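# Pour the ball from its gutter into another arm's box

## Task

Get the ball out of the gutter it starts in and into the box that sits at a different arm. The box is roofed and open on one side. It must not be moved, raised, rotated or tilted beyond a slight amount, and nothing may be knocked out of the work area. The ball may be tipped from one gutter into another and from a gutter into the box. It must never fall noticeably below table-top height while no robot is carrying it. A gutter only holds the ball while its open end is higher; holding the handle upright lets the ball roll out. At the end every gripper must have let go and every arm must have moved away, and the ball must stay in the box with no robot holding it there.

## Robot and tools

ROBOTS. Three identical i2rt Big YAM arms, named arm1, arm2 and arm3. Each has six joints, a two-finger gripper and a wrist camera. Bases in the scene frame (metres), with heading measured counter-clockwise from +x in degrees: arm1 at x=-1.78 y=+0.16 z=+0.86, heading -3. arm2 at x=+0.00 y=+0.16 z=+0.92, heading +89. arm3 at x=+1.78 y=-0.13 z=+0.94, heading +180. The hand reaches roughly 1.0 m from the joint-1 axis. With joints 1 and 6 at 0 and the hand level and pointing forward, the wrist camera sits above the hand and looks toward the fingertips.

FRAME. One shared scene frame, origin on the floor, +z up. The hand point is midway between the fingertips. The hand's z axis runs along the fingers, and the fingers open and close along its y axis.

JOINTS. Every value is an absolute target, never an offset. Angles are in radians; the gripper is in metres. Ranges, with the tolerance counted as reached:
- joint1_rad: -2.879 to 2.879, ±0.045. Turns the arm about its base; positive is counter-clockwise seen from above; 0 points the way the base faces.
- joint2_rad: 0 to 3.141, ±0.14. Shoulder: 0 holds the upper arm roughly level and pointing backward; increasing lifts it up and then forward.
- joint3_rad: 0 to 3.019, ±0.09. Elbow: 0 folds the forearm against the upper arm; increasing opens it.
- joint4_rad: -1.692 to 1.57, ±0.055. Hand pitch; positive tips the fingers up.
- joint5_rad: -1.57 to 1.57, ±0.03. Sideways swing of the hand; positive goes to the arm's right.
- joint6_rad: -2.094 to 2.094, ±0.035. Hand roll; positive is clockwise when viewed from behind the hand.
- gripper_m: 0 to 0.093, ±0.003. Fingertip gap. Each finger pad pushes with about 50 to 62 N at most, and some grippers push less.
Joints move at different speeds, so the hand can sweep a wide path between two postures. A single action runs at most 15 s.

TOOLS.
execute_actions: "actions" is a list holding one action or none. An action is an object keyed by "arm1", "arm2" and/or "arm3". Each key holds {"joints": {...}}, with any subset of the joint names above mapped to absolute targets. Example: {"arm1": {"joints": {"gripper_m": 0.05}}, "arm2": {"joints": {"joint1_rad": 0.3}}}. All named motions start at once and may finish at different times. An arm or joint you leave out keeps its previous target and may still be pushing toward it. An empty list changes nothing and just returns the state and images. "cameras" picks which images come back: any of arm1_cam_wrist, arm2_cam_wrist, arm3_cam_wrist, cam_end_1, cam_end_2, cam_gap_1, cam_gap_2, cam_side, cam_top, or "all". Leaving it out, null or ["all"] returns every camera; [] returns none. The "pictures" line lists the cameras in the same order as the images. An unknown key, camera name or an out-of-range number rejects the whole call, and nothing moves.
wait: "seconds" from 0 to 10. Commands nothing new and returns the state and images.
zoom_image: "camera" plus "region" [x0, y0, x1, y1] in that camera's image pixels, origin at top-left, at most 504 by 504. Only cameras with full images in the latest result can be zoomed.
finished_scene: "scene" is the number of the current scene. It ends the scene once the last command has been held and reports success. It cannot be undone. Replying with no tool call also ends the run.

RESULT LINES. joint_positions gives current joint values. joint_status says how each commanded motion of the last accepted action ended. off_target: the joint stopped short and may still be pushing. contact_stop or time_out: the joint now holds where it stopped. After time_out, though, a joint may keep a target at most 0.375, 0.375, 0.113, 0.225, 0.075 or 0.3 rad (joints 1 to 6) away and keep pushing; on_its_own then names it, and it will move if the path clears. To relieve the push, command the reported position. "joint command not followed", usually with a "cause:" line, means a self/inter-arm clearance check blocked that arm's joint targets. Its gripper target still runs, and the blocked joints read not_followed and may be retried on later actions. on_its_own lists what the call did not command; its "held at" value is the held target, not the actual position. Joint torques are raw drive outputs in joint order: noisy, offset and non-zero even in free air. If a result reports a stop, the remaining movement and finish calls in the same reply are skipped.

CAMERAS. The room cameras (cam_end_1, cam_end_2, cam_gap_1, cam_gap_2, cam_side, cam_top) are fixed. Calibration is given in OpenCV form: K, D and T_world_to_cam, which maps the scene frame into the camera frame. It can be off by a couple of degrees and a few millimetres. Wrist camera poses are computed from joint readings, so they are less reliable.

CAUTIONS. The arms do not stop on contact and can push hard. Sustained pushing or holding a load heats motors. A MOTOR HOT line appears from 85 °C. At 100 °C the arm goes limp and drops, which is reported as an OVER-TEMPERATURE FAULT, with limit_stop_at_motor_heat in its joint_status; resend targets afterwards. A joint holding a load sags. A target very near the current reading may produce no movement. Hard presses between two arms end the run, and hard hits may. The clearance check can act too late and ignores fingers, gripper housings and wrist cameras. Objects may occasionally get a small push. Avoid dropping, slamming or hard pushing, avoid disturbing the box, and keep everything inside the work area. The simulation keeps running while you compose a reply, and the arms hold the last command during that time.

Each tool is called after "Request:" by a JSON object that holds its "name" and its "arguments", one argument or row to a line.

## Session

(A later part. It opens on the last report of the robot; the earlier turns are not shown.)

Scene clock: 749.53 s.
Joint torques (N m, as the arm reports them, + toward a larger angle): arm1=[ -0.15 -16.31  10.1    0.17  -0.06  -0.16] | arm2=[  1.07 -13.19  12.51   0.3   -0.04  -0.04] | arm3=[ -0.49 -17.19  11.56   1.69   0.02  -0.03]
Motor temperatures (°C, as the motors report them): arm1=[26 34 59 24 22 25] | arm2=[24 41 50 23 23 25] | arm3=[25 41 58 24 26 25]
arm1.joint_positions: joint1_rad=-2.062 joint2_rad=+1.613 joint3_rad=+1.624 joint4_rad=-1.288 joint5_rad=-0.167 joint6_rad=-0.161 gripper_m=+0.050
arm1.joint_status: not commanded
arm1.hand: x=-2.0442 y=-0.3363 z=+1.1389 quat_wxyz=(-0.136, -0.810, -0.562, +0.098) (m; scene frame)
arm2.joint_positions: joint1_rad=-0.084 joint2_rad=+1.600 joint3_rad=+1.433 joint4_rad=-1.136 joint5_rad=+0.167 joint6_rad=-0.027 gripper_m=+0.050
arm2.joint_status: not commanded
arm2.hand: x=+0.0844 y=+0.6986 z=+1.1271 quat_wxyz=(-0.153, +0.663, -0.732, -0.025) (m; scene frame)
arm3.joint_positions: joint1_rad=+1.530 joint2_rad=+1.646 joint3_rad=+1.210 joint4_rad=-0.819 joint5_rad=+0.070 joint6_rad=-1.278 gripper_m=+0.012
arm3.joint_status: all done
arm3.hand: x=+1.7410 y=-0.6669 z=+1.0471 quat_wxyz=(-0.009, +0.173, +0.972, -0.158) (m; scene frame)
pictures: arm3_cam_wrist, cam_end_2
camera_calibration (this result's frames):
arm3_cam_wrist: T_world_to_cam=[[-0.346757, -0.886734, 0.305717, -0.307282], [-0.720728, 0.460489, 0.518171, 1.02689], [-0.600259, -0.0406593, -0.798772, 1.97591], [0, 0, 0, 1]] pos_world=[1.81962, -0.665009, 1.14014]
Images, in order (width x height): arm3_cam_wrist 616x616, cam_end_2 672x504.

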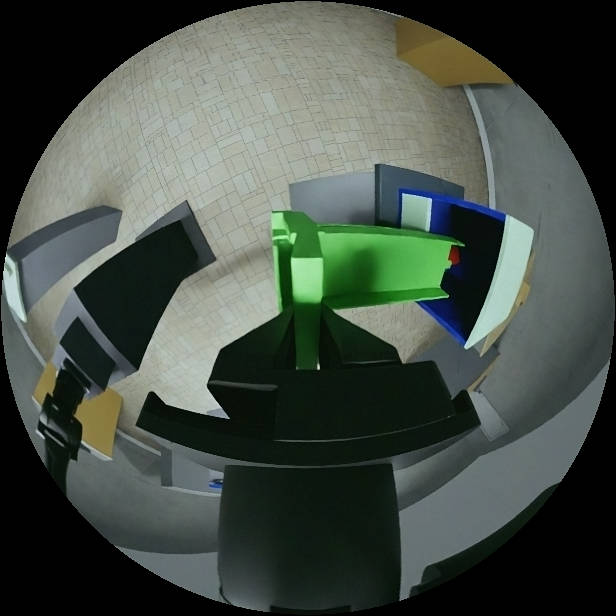

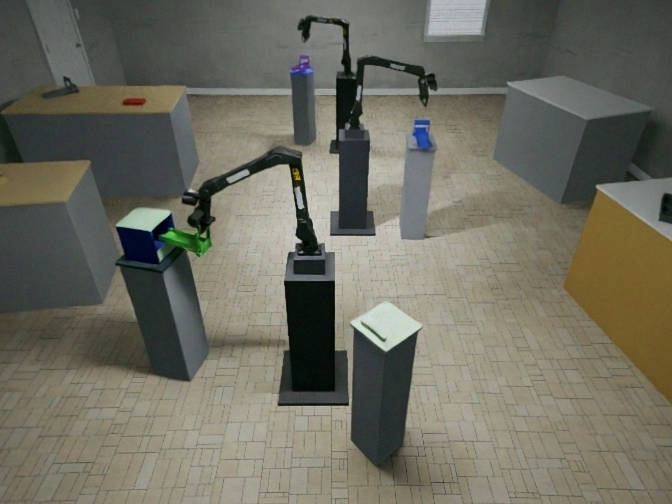

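Request:
{"name": "zoom_image", "arguments": {
  "camera": "arm3_cam_wrist",
  "region": [360, 160, 560, 360]
}}

Request:
{"name": "zoom_image", "arguments": {
  "camera": "cam_end_2",
  "region": [100, 180, 240, 290]
}}

Region (360, 160, 560, 360) of arm3_cam_wrist's 616x616 image, scaled by 2.520, with more detail than that image has.

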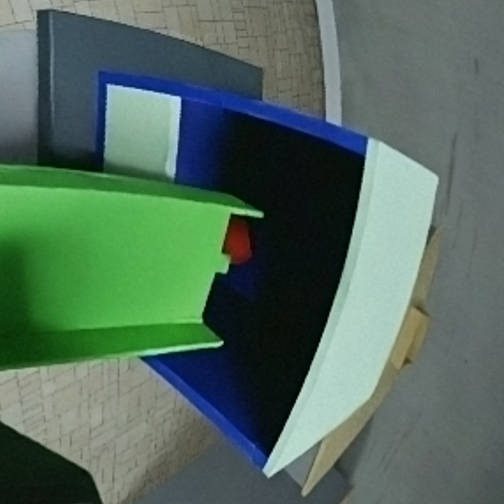

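Region (100, 180, 240, 290) of cam_end_2's 672x504 image, scaled by 3.600, with more detail than that image has; it fills the top 396 rows of this view, and the rest is white.

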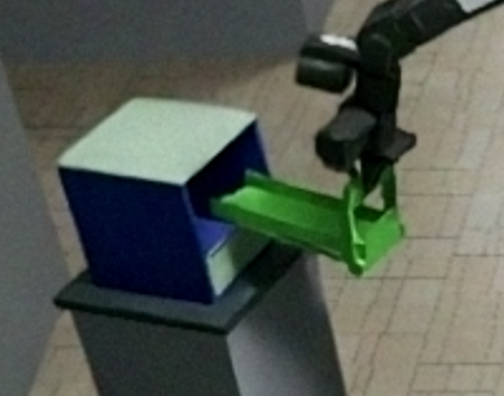

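Request:
{"name": "execute_actions", "arguments": {
  "actions": [
    {"arm3":{"joints":{"joint2_rad":1.59,"joint3_rad":1.155,"joint4_rad":-0.92}}}
  ],
  "cameras": ["arm3_cam_wrist","cam_end_2"]
}}

Scene clock: 791.43 s.
Joint torques (N m, as the arm reports them, + toward a larger angle): arm1=[ -0.07 -16.33  10.09   0.21  -0.06  -0.15] | arm2=[  1.06 -13.26  12.52   0.3   -0.05  -0.04] | arm3=[ -0.14 -16.85   8.22   0.57   0.05  -0.03]
Motor temperatures (°C, as the motors report them): arm1=[26 34 60 24 22 25] | arm2=[24 40 51 23 23 25] | arm3=[25 41 60 24 26 25]
arm1.joint_positions: joint1_rad=-2.062 joint2_rad=+1.613 joint3_rad=+1.624 joint4_rad=-1.288 joint5_rad=-0.167 joint6_rad=-0.161 gripper_m=+0.050
arm1.joint_status: not commanded
arm1.hand: x=-2.0442 y=-0.3363 z=+1.1389 quat_wxyz=(-0.136, -0.810, -0.562, +0.098) (m; scene frame)
arm2.joint_positions: joint1_rad=-0.084 joint2_rad=+1.600 joint3_rad=+1.433 joint4_rad=-1.136 joint5_rad=+0.167 joint6_rad=-0.027 gripper_m=+0.050
arm2.joint_status: not commanded
arm2.hand: x=+0.0844 y=+0.6986 z=+1.1271 quat_wxyz=(-0.153, +0.663, -0.732, -0.025) (m; scene frame)
arm3.joint_positions: joint1_rad=+1.530 joint2_rad=+1.607 joint3_rad=+1.143 joint4_rad=-0.918 joint5_rad=+0.070 joint6_rad=-1.278 gripper_m=+0.012
arm3.joint_status: all done
arm3.hand: x=+1.7435 y=-0.6174 z=+1.0331 quat_wxyz=(-0.017, +0.172, +0.980, -0.096) (m; scene frame)
pictures: arm3_cam_wrist, cam_end_2
camera_calibration (this result's frames):
arm3_cam_wrist: T_world_to_cam=[[-0.346788, -0.918784, 0.18861, -0.157056], [-0.724635, 0.390123, 0.568074, 0.925019], [-0.595518, 0.0603278, -0.801073, 2.02465], [0, 0, 0, 1]] pos_world=[1.82155, -0.627314, 1.12603]
Images, in order (width x height): arm3_cam_wrist 616x616, cam_end_2 672x504.

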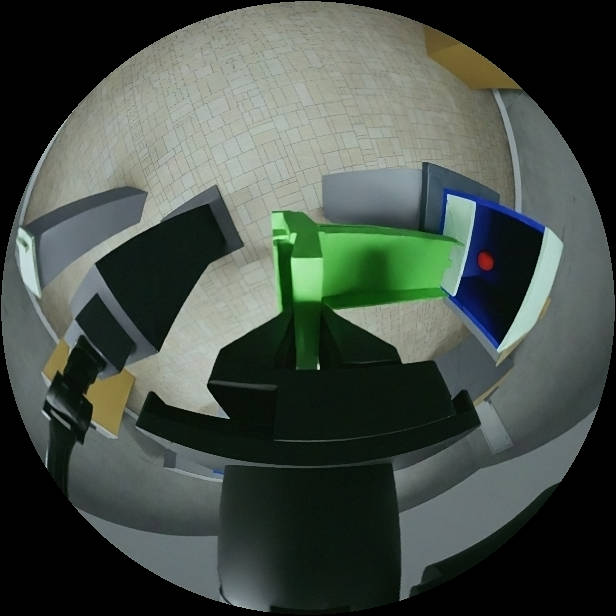

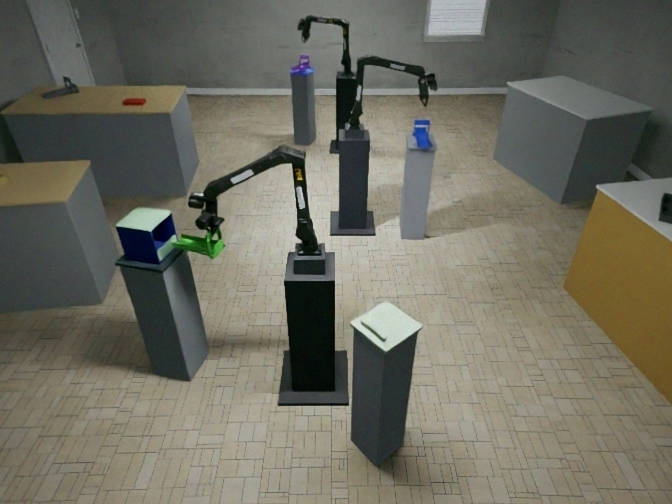

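Request:
{"name": "execute_actions", "arguments": {
  "actions": [
    {"arm3":{"joints":{"joint1_rad":0.9,"joint4_rad":-1.08,"joint6_rad":-0.8}},"arm1":{"joints":{"joint2_rad":1.3,"joint3_rad":1.3}},"arm2":{"joints":{"joint2_rad":1.3,"joint3_rad":1.2}}}
  ],
  "cameras": ["cam_end_2"]
}}

Request:
{"name": "execute_actions", "arguments": {
  "actions": [
    {"arm3":{"joints":{"joint1_rad":-2.292,"joint2_rad":1.885,"joint3_rad":1.67,"joint4_rad":-1.31,"joint5_rad":0.15,"joint6_rad":0.157}}}
  ],
  "cameras": ["arm3_cam_wrist","cam_end_2"]
}}

Scene clock: 824.80 s.
Joint torques (N m, as the arm reports them, + toward a larger angle): arm1=[-0.08 -9.78  7.48  0.32 -0.06 -0.16] | arm2=[ 1.03 -8.56 10.99  0.58 -0.05 -0.04] | arm3=[  1.56 -15.93   8.15  -0.03   0.01   0.2 ]
Motor temperatures (°C, as the motors report them): arm1=[26 33 60 24 22 25] | arm2=[24 39 51 23 23 25] | arm3=[25 40 55 24 26 25]
arm1.joint_positions: joint1_rad=-2.062 joint2_rad=+1.290 joint3_rad=+1.309 joint4_rad=-1.291 joint5_rad=-0.167 joint6_rad=-0.161 gripper_m=+0.050
arm1.joint_status: all done
arm1.hand: x=-1.9810 y=-0.2314 z=+1.1498 quat_wxyz=(-0.137, -0.809, -0.562, +0.100) (m; scene frame)
arm2.joint_positions: joint1_rad=-0.084 joint2_rad=+1.281 joint3_rad=+1.202 joint4_rad=-1.139 joint5_rad=+0.167 joint6_rad=-0.027 gripper_m=+0.050
arm2.joint_status: all done
arm2.hand: x=+0.0744 y=+0.6011 z=+1.1729 quat_wxyz=(-0.184, +0.656, -0.730, -0.053) (m; scene frame)
arm3.joint_positions: joint1_rad=+0.894 joint2_rad=+1.607 joint3_rad=+1.143 joint4_rad=-1.071 joint5_rad=+0.070 joint6_rad=-0.811 gripper_m=+0.012
arm3.joint_status: all done
arm3.hand: x=+1.4831 y=-0.4718 z=+1.0259 quat_wxyz=(-0.030, +0.660, +0.750, -0.014) (m; scene frame)
pictures: cam_end_2
Images, in order (width x height): cam_end_2 672x504.

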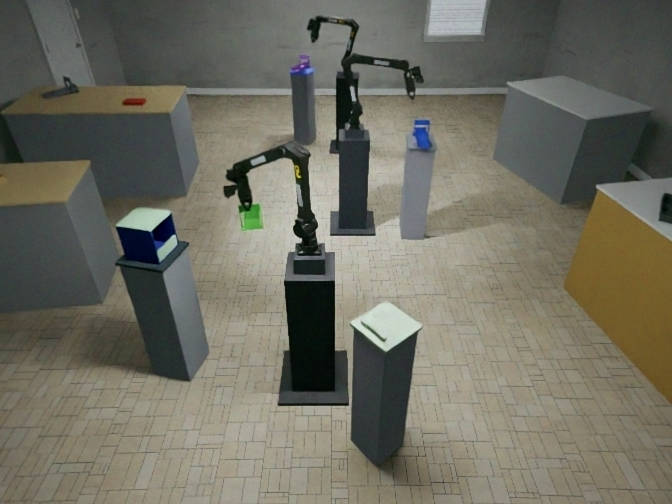

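Scene clock: 827.47 s.
Joint torques (N m, as the arm reports them, + toward a larger angle): arm1=[-0.22 -9.79  7.53  0.3  -0.06 -0.16] | arm2=[ 1.13 -8.33 11.04  0.59 -0.05 -0.04] | arm3=[  0.82 -24.23   9.3    0.08   0.19   0.21]
Motor temperatures (°C, as the motors report them): arm1=[26 33 59 24 22 25] | arm2=[24 39 50 23 23 25] | arm3=[25 40 56 24 26 25]
arm1.joint_positions: joint1_rad=-2.062 joint2_rad=+1.290 joint3_rad=+1.309 joint4_rad=-1.291 joint5_rad=-0.167 joint6_rad=-0.161 gripper_m=+0.050
arm1.joint_status: not commanded
arm1.hand: x=-1.9810 y=-0.2314 z=+1.1498 quat_wxyz=(-0.137, -0.809, -0.562, +0.100) (m; scene frame)
arm2.joint_positions: joint1_rad=-0.084 joint2_rad=+1.281 joint3_rad=+1.202 joint4_rad=-1.139 joint5_rad=+0.167 joint6_rad=-0.027 gripper_m=+0.050
arm2.joint_status: not commanded
arm2.hand: x=+0.0744 y=+0.6011 z=+1.1729 quat_wxyz=(-0.184, +0.656, -0.730, -0.053) (m; scene frame)
arm3.joint_positions: joint1_rad=-2.302 joint2_rad=+1.917 joint3_rad=+1.652 joint4_rad=-1.300 joint5_rad=+0.150 joint6_rad=+0.149 gripper_m=+0.012
arm3.joint_status: all done
arm3.hand: x=+2.1903 y=+0.2878 z=+1.0657 quat_wxyz=(-0.044, +0.335, -0.939, +0.066) (m; scene frame)
pictures: arm3_cam_wrist, cam_end_2
camera_calibration (this result's frames):
arm3_cam_wrist: T_world_to_cam=[[0.612751, -0.776331, 0.147803, -1.27572], [-0.707525, -0.455591, 0.540228, 1.1127], [-0.352058, -0.435599, -0.828437, 1.90093], [0, 0, 0, 1]] pos_world=[2.2382, 0.344599, 1.16225]
Images, in order (width x height): arm3_cam_wrist 616x616, cam_end_2 672x504.

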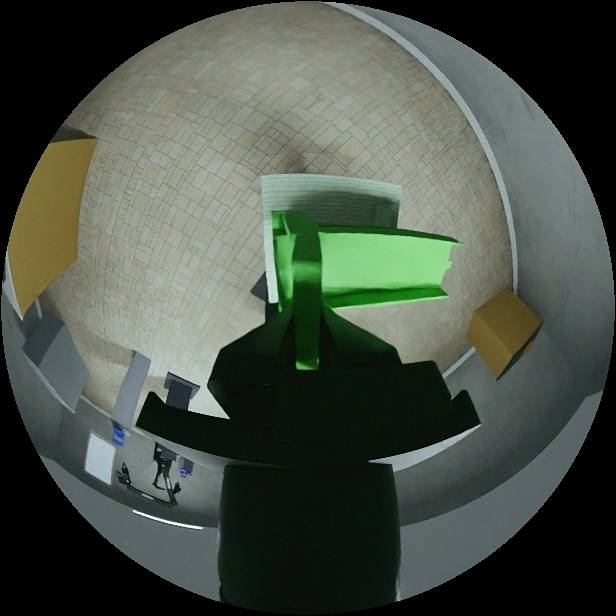

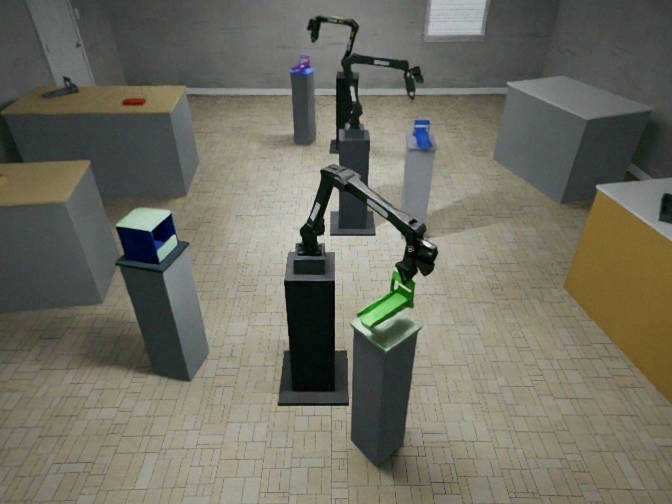

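Request:
{"name": "execute_actions", "arguments": {
  "actions": [
    {"arm3":{"joints":{"joint1_rad":-2.28,"joint2_rad":1.985,"joint3_rad":1.516,"joint4_rad":-1.086,"joint5_rad":0.166}}}
  ],
  "cameras": ["arm3_cam_wrist","cam_end_2"]
}}

Scene clock: 833.57 s.
Joint torques (N m, as the arm reports them, + toward a larger angle): arm1=[-0.11 -9.72  7.56  0.34 -0.06 -0.16] | arm2=[ 1.15 -8.33 11.02  0.58 -0.05 -0.03] | arm3=[  0.46 -20.75   7.39   1.    -0.44   0.07]
Motor temperatures (°C, as the motors report them): arm1=[26 32 57 24 22 25] | arm2=[24 39 50 23 23 25] | arm3=[25 41 56 24 26 25]
arm1.joint_positions: joint1_rad=-2.062 joint2_rad=+1.290 joint3_rad=+1.309 joint4_rad=-1.291 joint5_rad=-0.167 joint6_rad=-0.161 gripper_m=+0.050
arm1.joint_status: not commanded
arm1.hand: x=-1.9810 y=-0.2314 z=+1.1498 quat_wxyz=(-0.137, -0.809, -0.562, +0.100) (m; scene frame)
arm2.joint_positions: joint1_rad=-0.084 joint2_rad=+1.281 joint3_rad=+1.202 joint4_rad=-1.139 joint5_rad=+0.167 joint6_rad=-0.027 gripper_m=+0.050
arm2.joint_status: not commanded
arm2.hand: x=+0.0744 y=+0.6011 z=+1.1729 quat_wxyz=(-0.184, +0.656, -0.730, -0.053) (m; scene frame)
arm3.joint_positions: joint1_rad=-2.281 joint2_rad=+1.981 joint3_rad=+1.514 joint4_rad=-1.106 joint5_rad=+0.183 joint6_rad=+0.157 gripper_m=+0.012
arm3.joint_status: all done
arm3.hand: x=+2.1814 y=+0.2859 z=+0.9816 quat_wxyz=(-0.049, +0.340, -0.936, +0.082) (m; scene frame)
pictures: arm3_cam_wrist, cam_end_2
camera_calibration (this result's frames):
arm3_cam_wrist: T_world_to_cam=[[0.618, -0.764981, 0.18133, -1.30692], [-0.713392, -0.448738, 0.538244, 1.16369], [-0.330376, -0.461994, -0.823051, 1.78221], [0, 0, 0, 1]] pos_world=[2.22664, 0.345796, 1.07748]
Images, in order (width x height): arm3_cam_wrist 616x616, cam_end_2 672x504.

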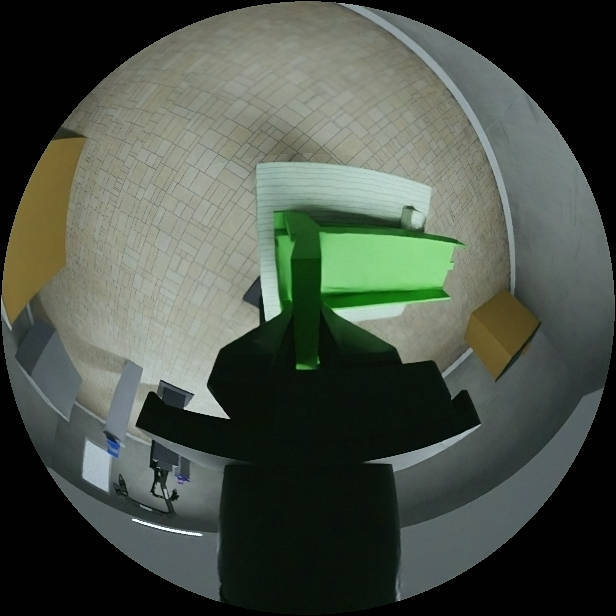

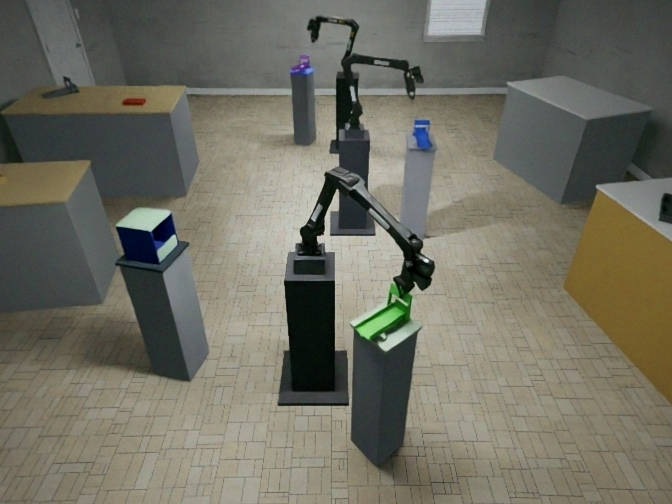

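Resting on the table (q5 pushed to the rest lean). Release and rise.

Request:
{"name": "execute_actions", "arguments": {
  "actions": [
    {"arm3":{"joints":{"gripper_m":0.05}}}
  ],
  "cameras": []
}}

Request:
{"name": "execute_actions", "arguments": {
  "actions": [
    {"arm3":{"joints":{"joint2_rad":1.68,"joint3_rad":1.53,"joint4_rad":-1.12}}}
  ],
  "cameras": ["arm3_cam_wrist","cam_end_2","cam_side"]
}}

Scene clock: 838.97 s.
Joint torques (N m, as the arm reports them, + toward a larger angle): arm1=[-0.08 -9.78  7.55  0.31 -0.06 -0.15] | arm2=[ 1.08 -8.34 11.04  0.59 -0.05 -0.03] | arm3=[  0.2  -21.86   7.55   0.76   0.05   0.08]
Motor temperatures (°C, as the motors report them): arm1=[26 32 56 24 22 25] | arm2=[24 38 49 23 23 25] | arm3=[25 41 55 24 26 25]
arm1.joint_positions: joint1_rad=-2.062 joint2_rad=+1.290 joint3_rad=+1.309 joint4_rad=-1.291 joint5_rad=-0.167 joint6_rad=-0.161 gripper_m=+0.050
arm1.joint_status: not commanded
arm1.hand: x=-1.9810 y=-0.2314 z=+1.1498 quat_wxyz=(-0.137, -0.809, -0.562, +0.100) (m; scene frame)
arm2.joint_positions: joint1_rad=-0.084 joint2_rad=+1.281 joint3_rad=+1.202 joint4_rad=-1.139 joint5_rad=+0.167 joint6_rad=-0.027 gripper_m=+0.050
arm2.joint_status: not commanded
arm2.hand: x=+0.0744 y=+0.6011 z=+1.1729 quat_wxyz=(-0.184, +0.656, -0.730, -0.053) (m; scene frame)
arm3.joint_positions: joint1_rad=-2.281 joint2_rad=+1.981 joint3_rad=+1.514 joint4_rad=-1.097 joint5_rad=+0.169 joint6_rad=+0.157 gripper_m=+0.050
arm3.joint_status: all done
arm3.hand: x=+2.1810 y=+0.2891 z=+0.9812 quat_wxyz=(-0.050, +0.340, -0.936, +0.073) (m; scene frame)
pictures: none
No camera images: the call's "cameras" was empty. Leave "cameras" out to get every camera's image.

Scene clock: 840.43 s.
Joint torques (N m, as the arm reports them, + toward a larger angle): arm1=[-0.16 -9.73  7.55  0.3  -0.07 -0.16] | arm2=[ 1.11 -8.31 11.04  0.59 -0.05 -0.04] | arm3=[  0.16 -17.32   9.65   0.43   0.09   0.04]
Motor temperatures (°C, as the motors report them): arm1=[26 32 56 24 22 25] | arm2=[24 38 49 23 23 25] | arm3=[25 41 55 24 26 25]
arm1.joint_positions: joint1_rad=-2.062 joint2_rad=+1.290 joint3_rad=+1.309 joint4_rad=-1.291 joint5_rad=-0.167 joint6_rad=-0.161 gripper_m=+0.050
arm1.joint_status: not commanded
arm1.hand: x=-1.9810 y=-0.2314 z=+1.1498 quat_wxyz=(-0.137, -0.809, -0.562, +0.100) (m; scene frame)
arm2.joint_positions: joint1_rad=-0.084 joint2_rad=+1.281 joint3_rad=+1.202 joint4_rad=-1.139 joint5_rad=+0.167 joint6_rad=-0.027 gripper_m=+0.050
arm2.joint_status: not commanded
arm2.hand: x=+0.0744 y=+0.6011 z=+1.1729 quat_wxyz=(-0.184, +0.656, -0.730, -0.053) (m; scene frame)
arm3.joint_positions: joint1_rad=-2.281 joint2_rad=+1.676 joint3_rad=+1.514 joint4_rad=-1.112 joint5_rad=+0.168 joint6_rad=+0.157 gripper_m=+0.050
arm3.joint_status: all done
arm3.hand: x=+2.1786 y=+0.2886 z=+1.1513 quat_wxyz=(-0.175, +0.325, -0.929, +0.002) (m; scene frame)
pictures: arm3_cam_wrist, cam_end_2, cam_side
camera_calibration (this result's frames):
arm3_cam_wrist: T_world_to_cam=[[0.594511, -0.796564, 0.109739, -1.1912], [-0.787527, -0.549261, 0.279488, 1.55999], [-0.162355, -0.252581, -0.953857, 1.64633], [0, 0, 0, 1]] pos_world=[2.20401, 0.323812, 1.26509]
Images, in order (width x height): arm3_cam_wrist 616x616, cam_end_2 672x504, cam_side 672x504.

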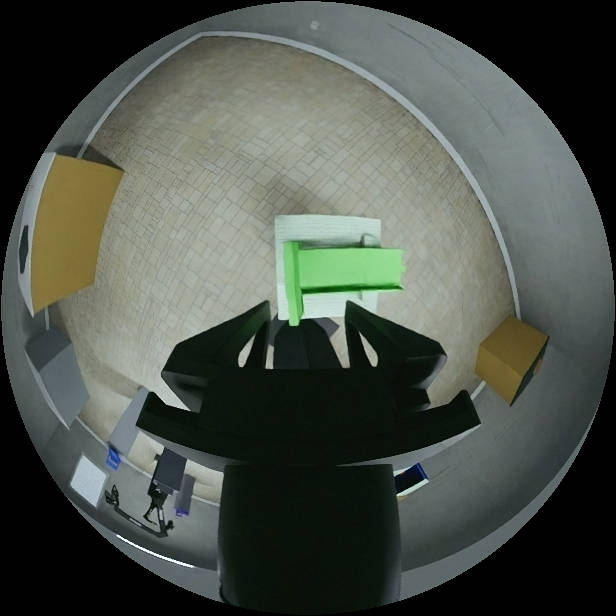

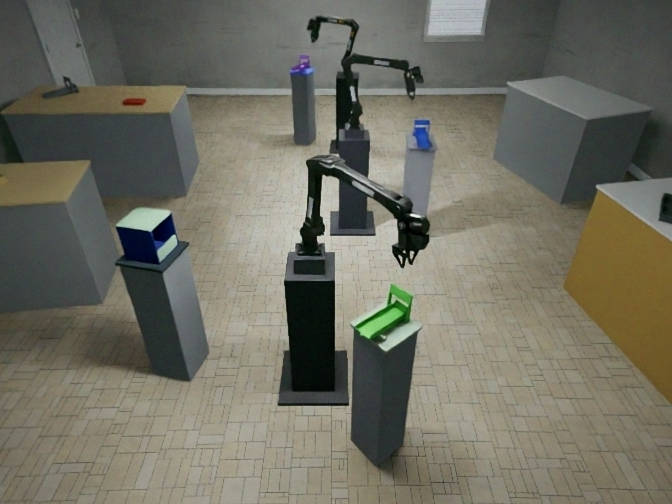

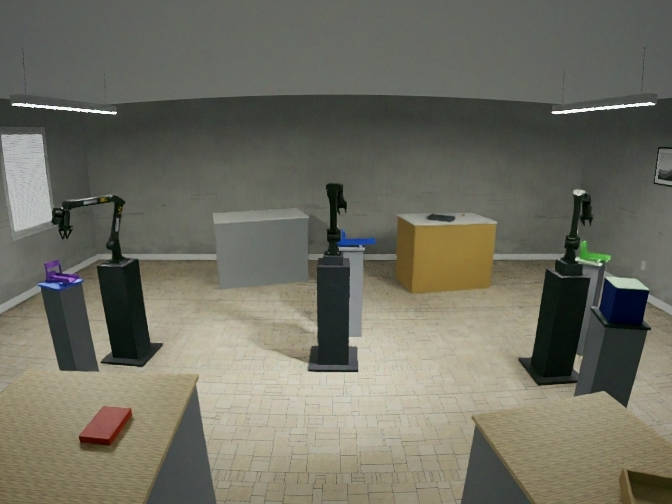

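Request:
{"name": "finished_scene", "arguments": {
  "scene": 2
}}

The scene is finished: the task was done.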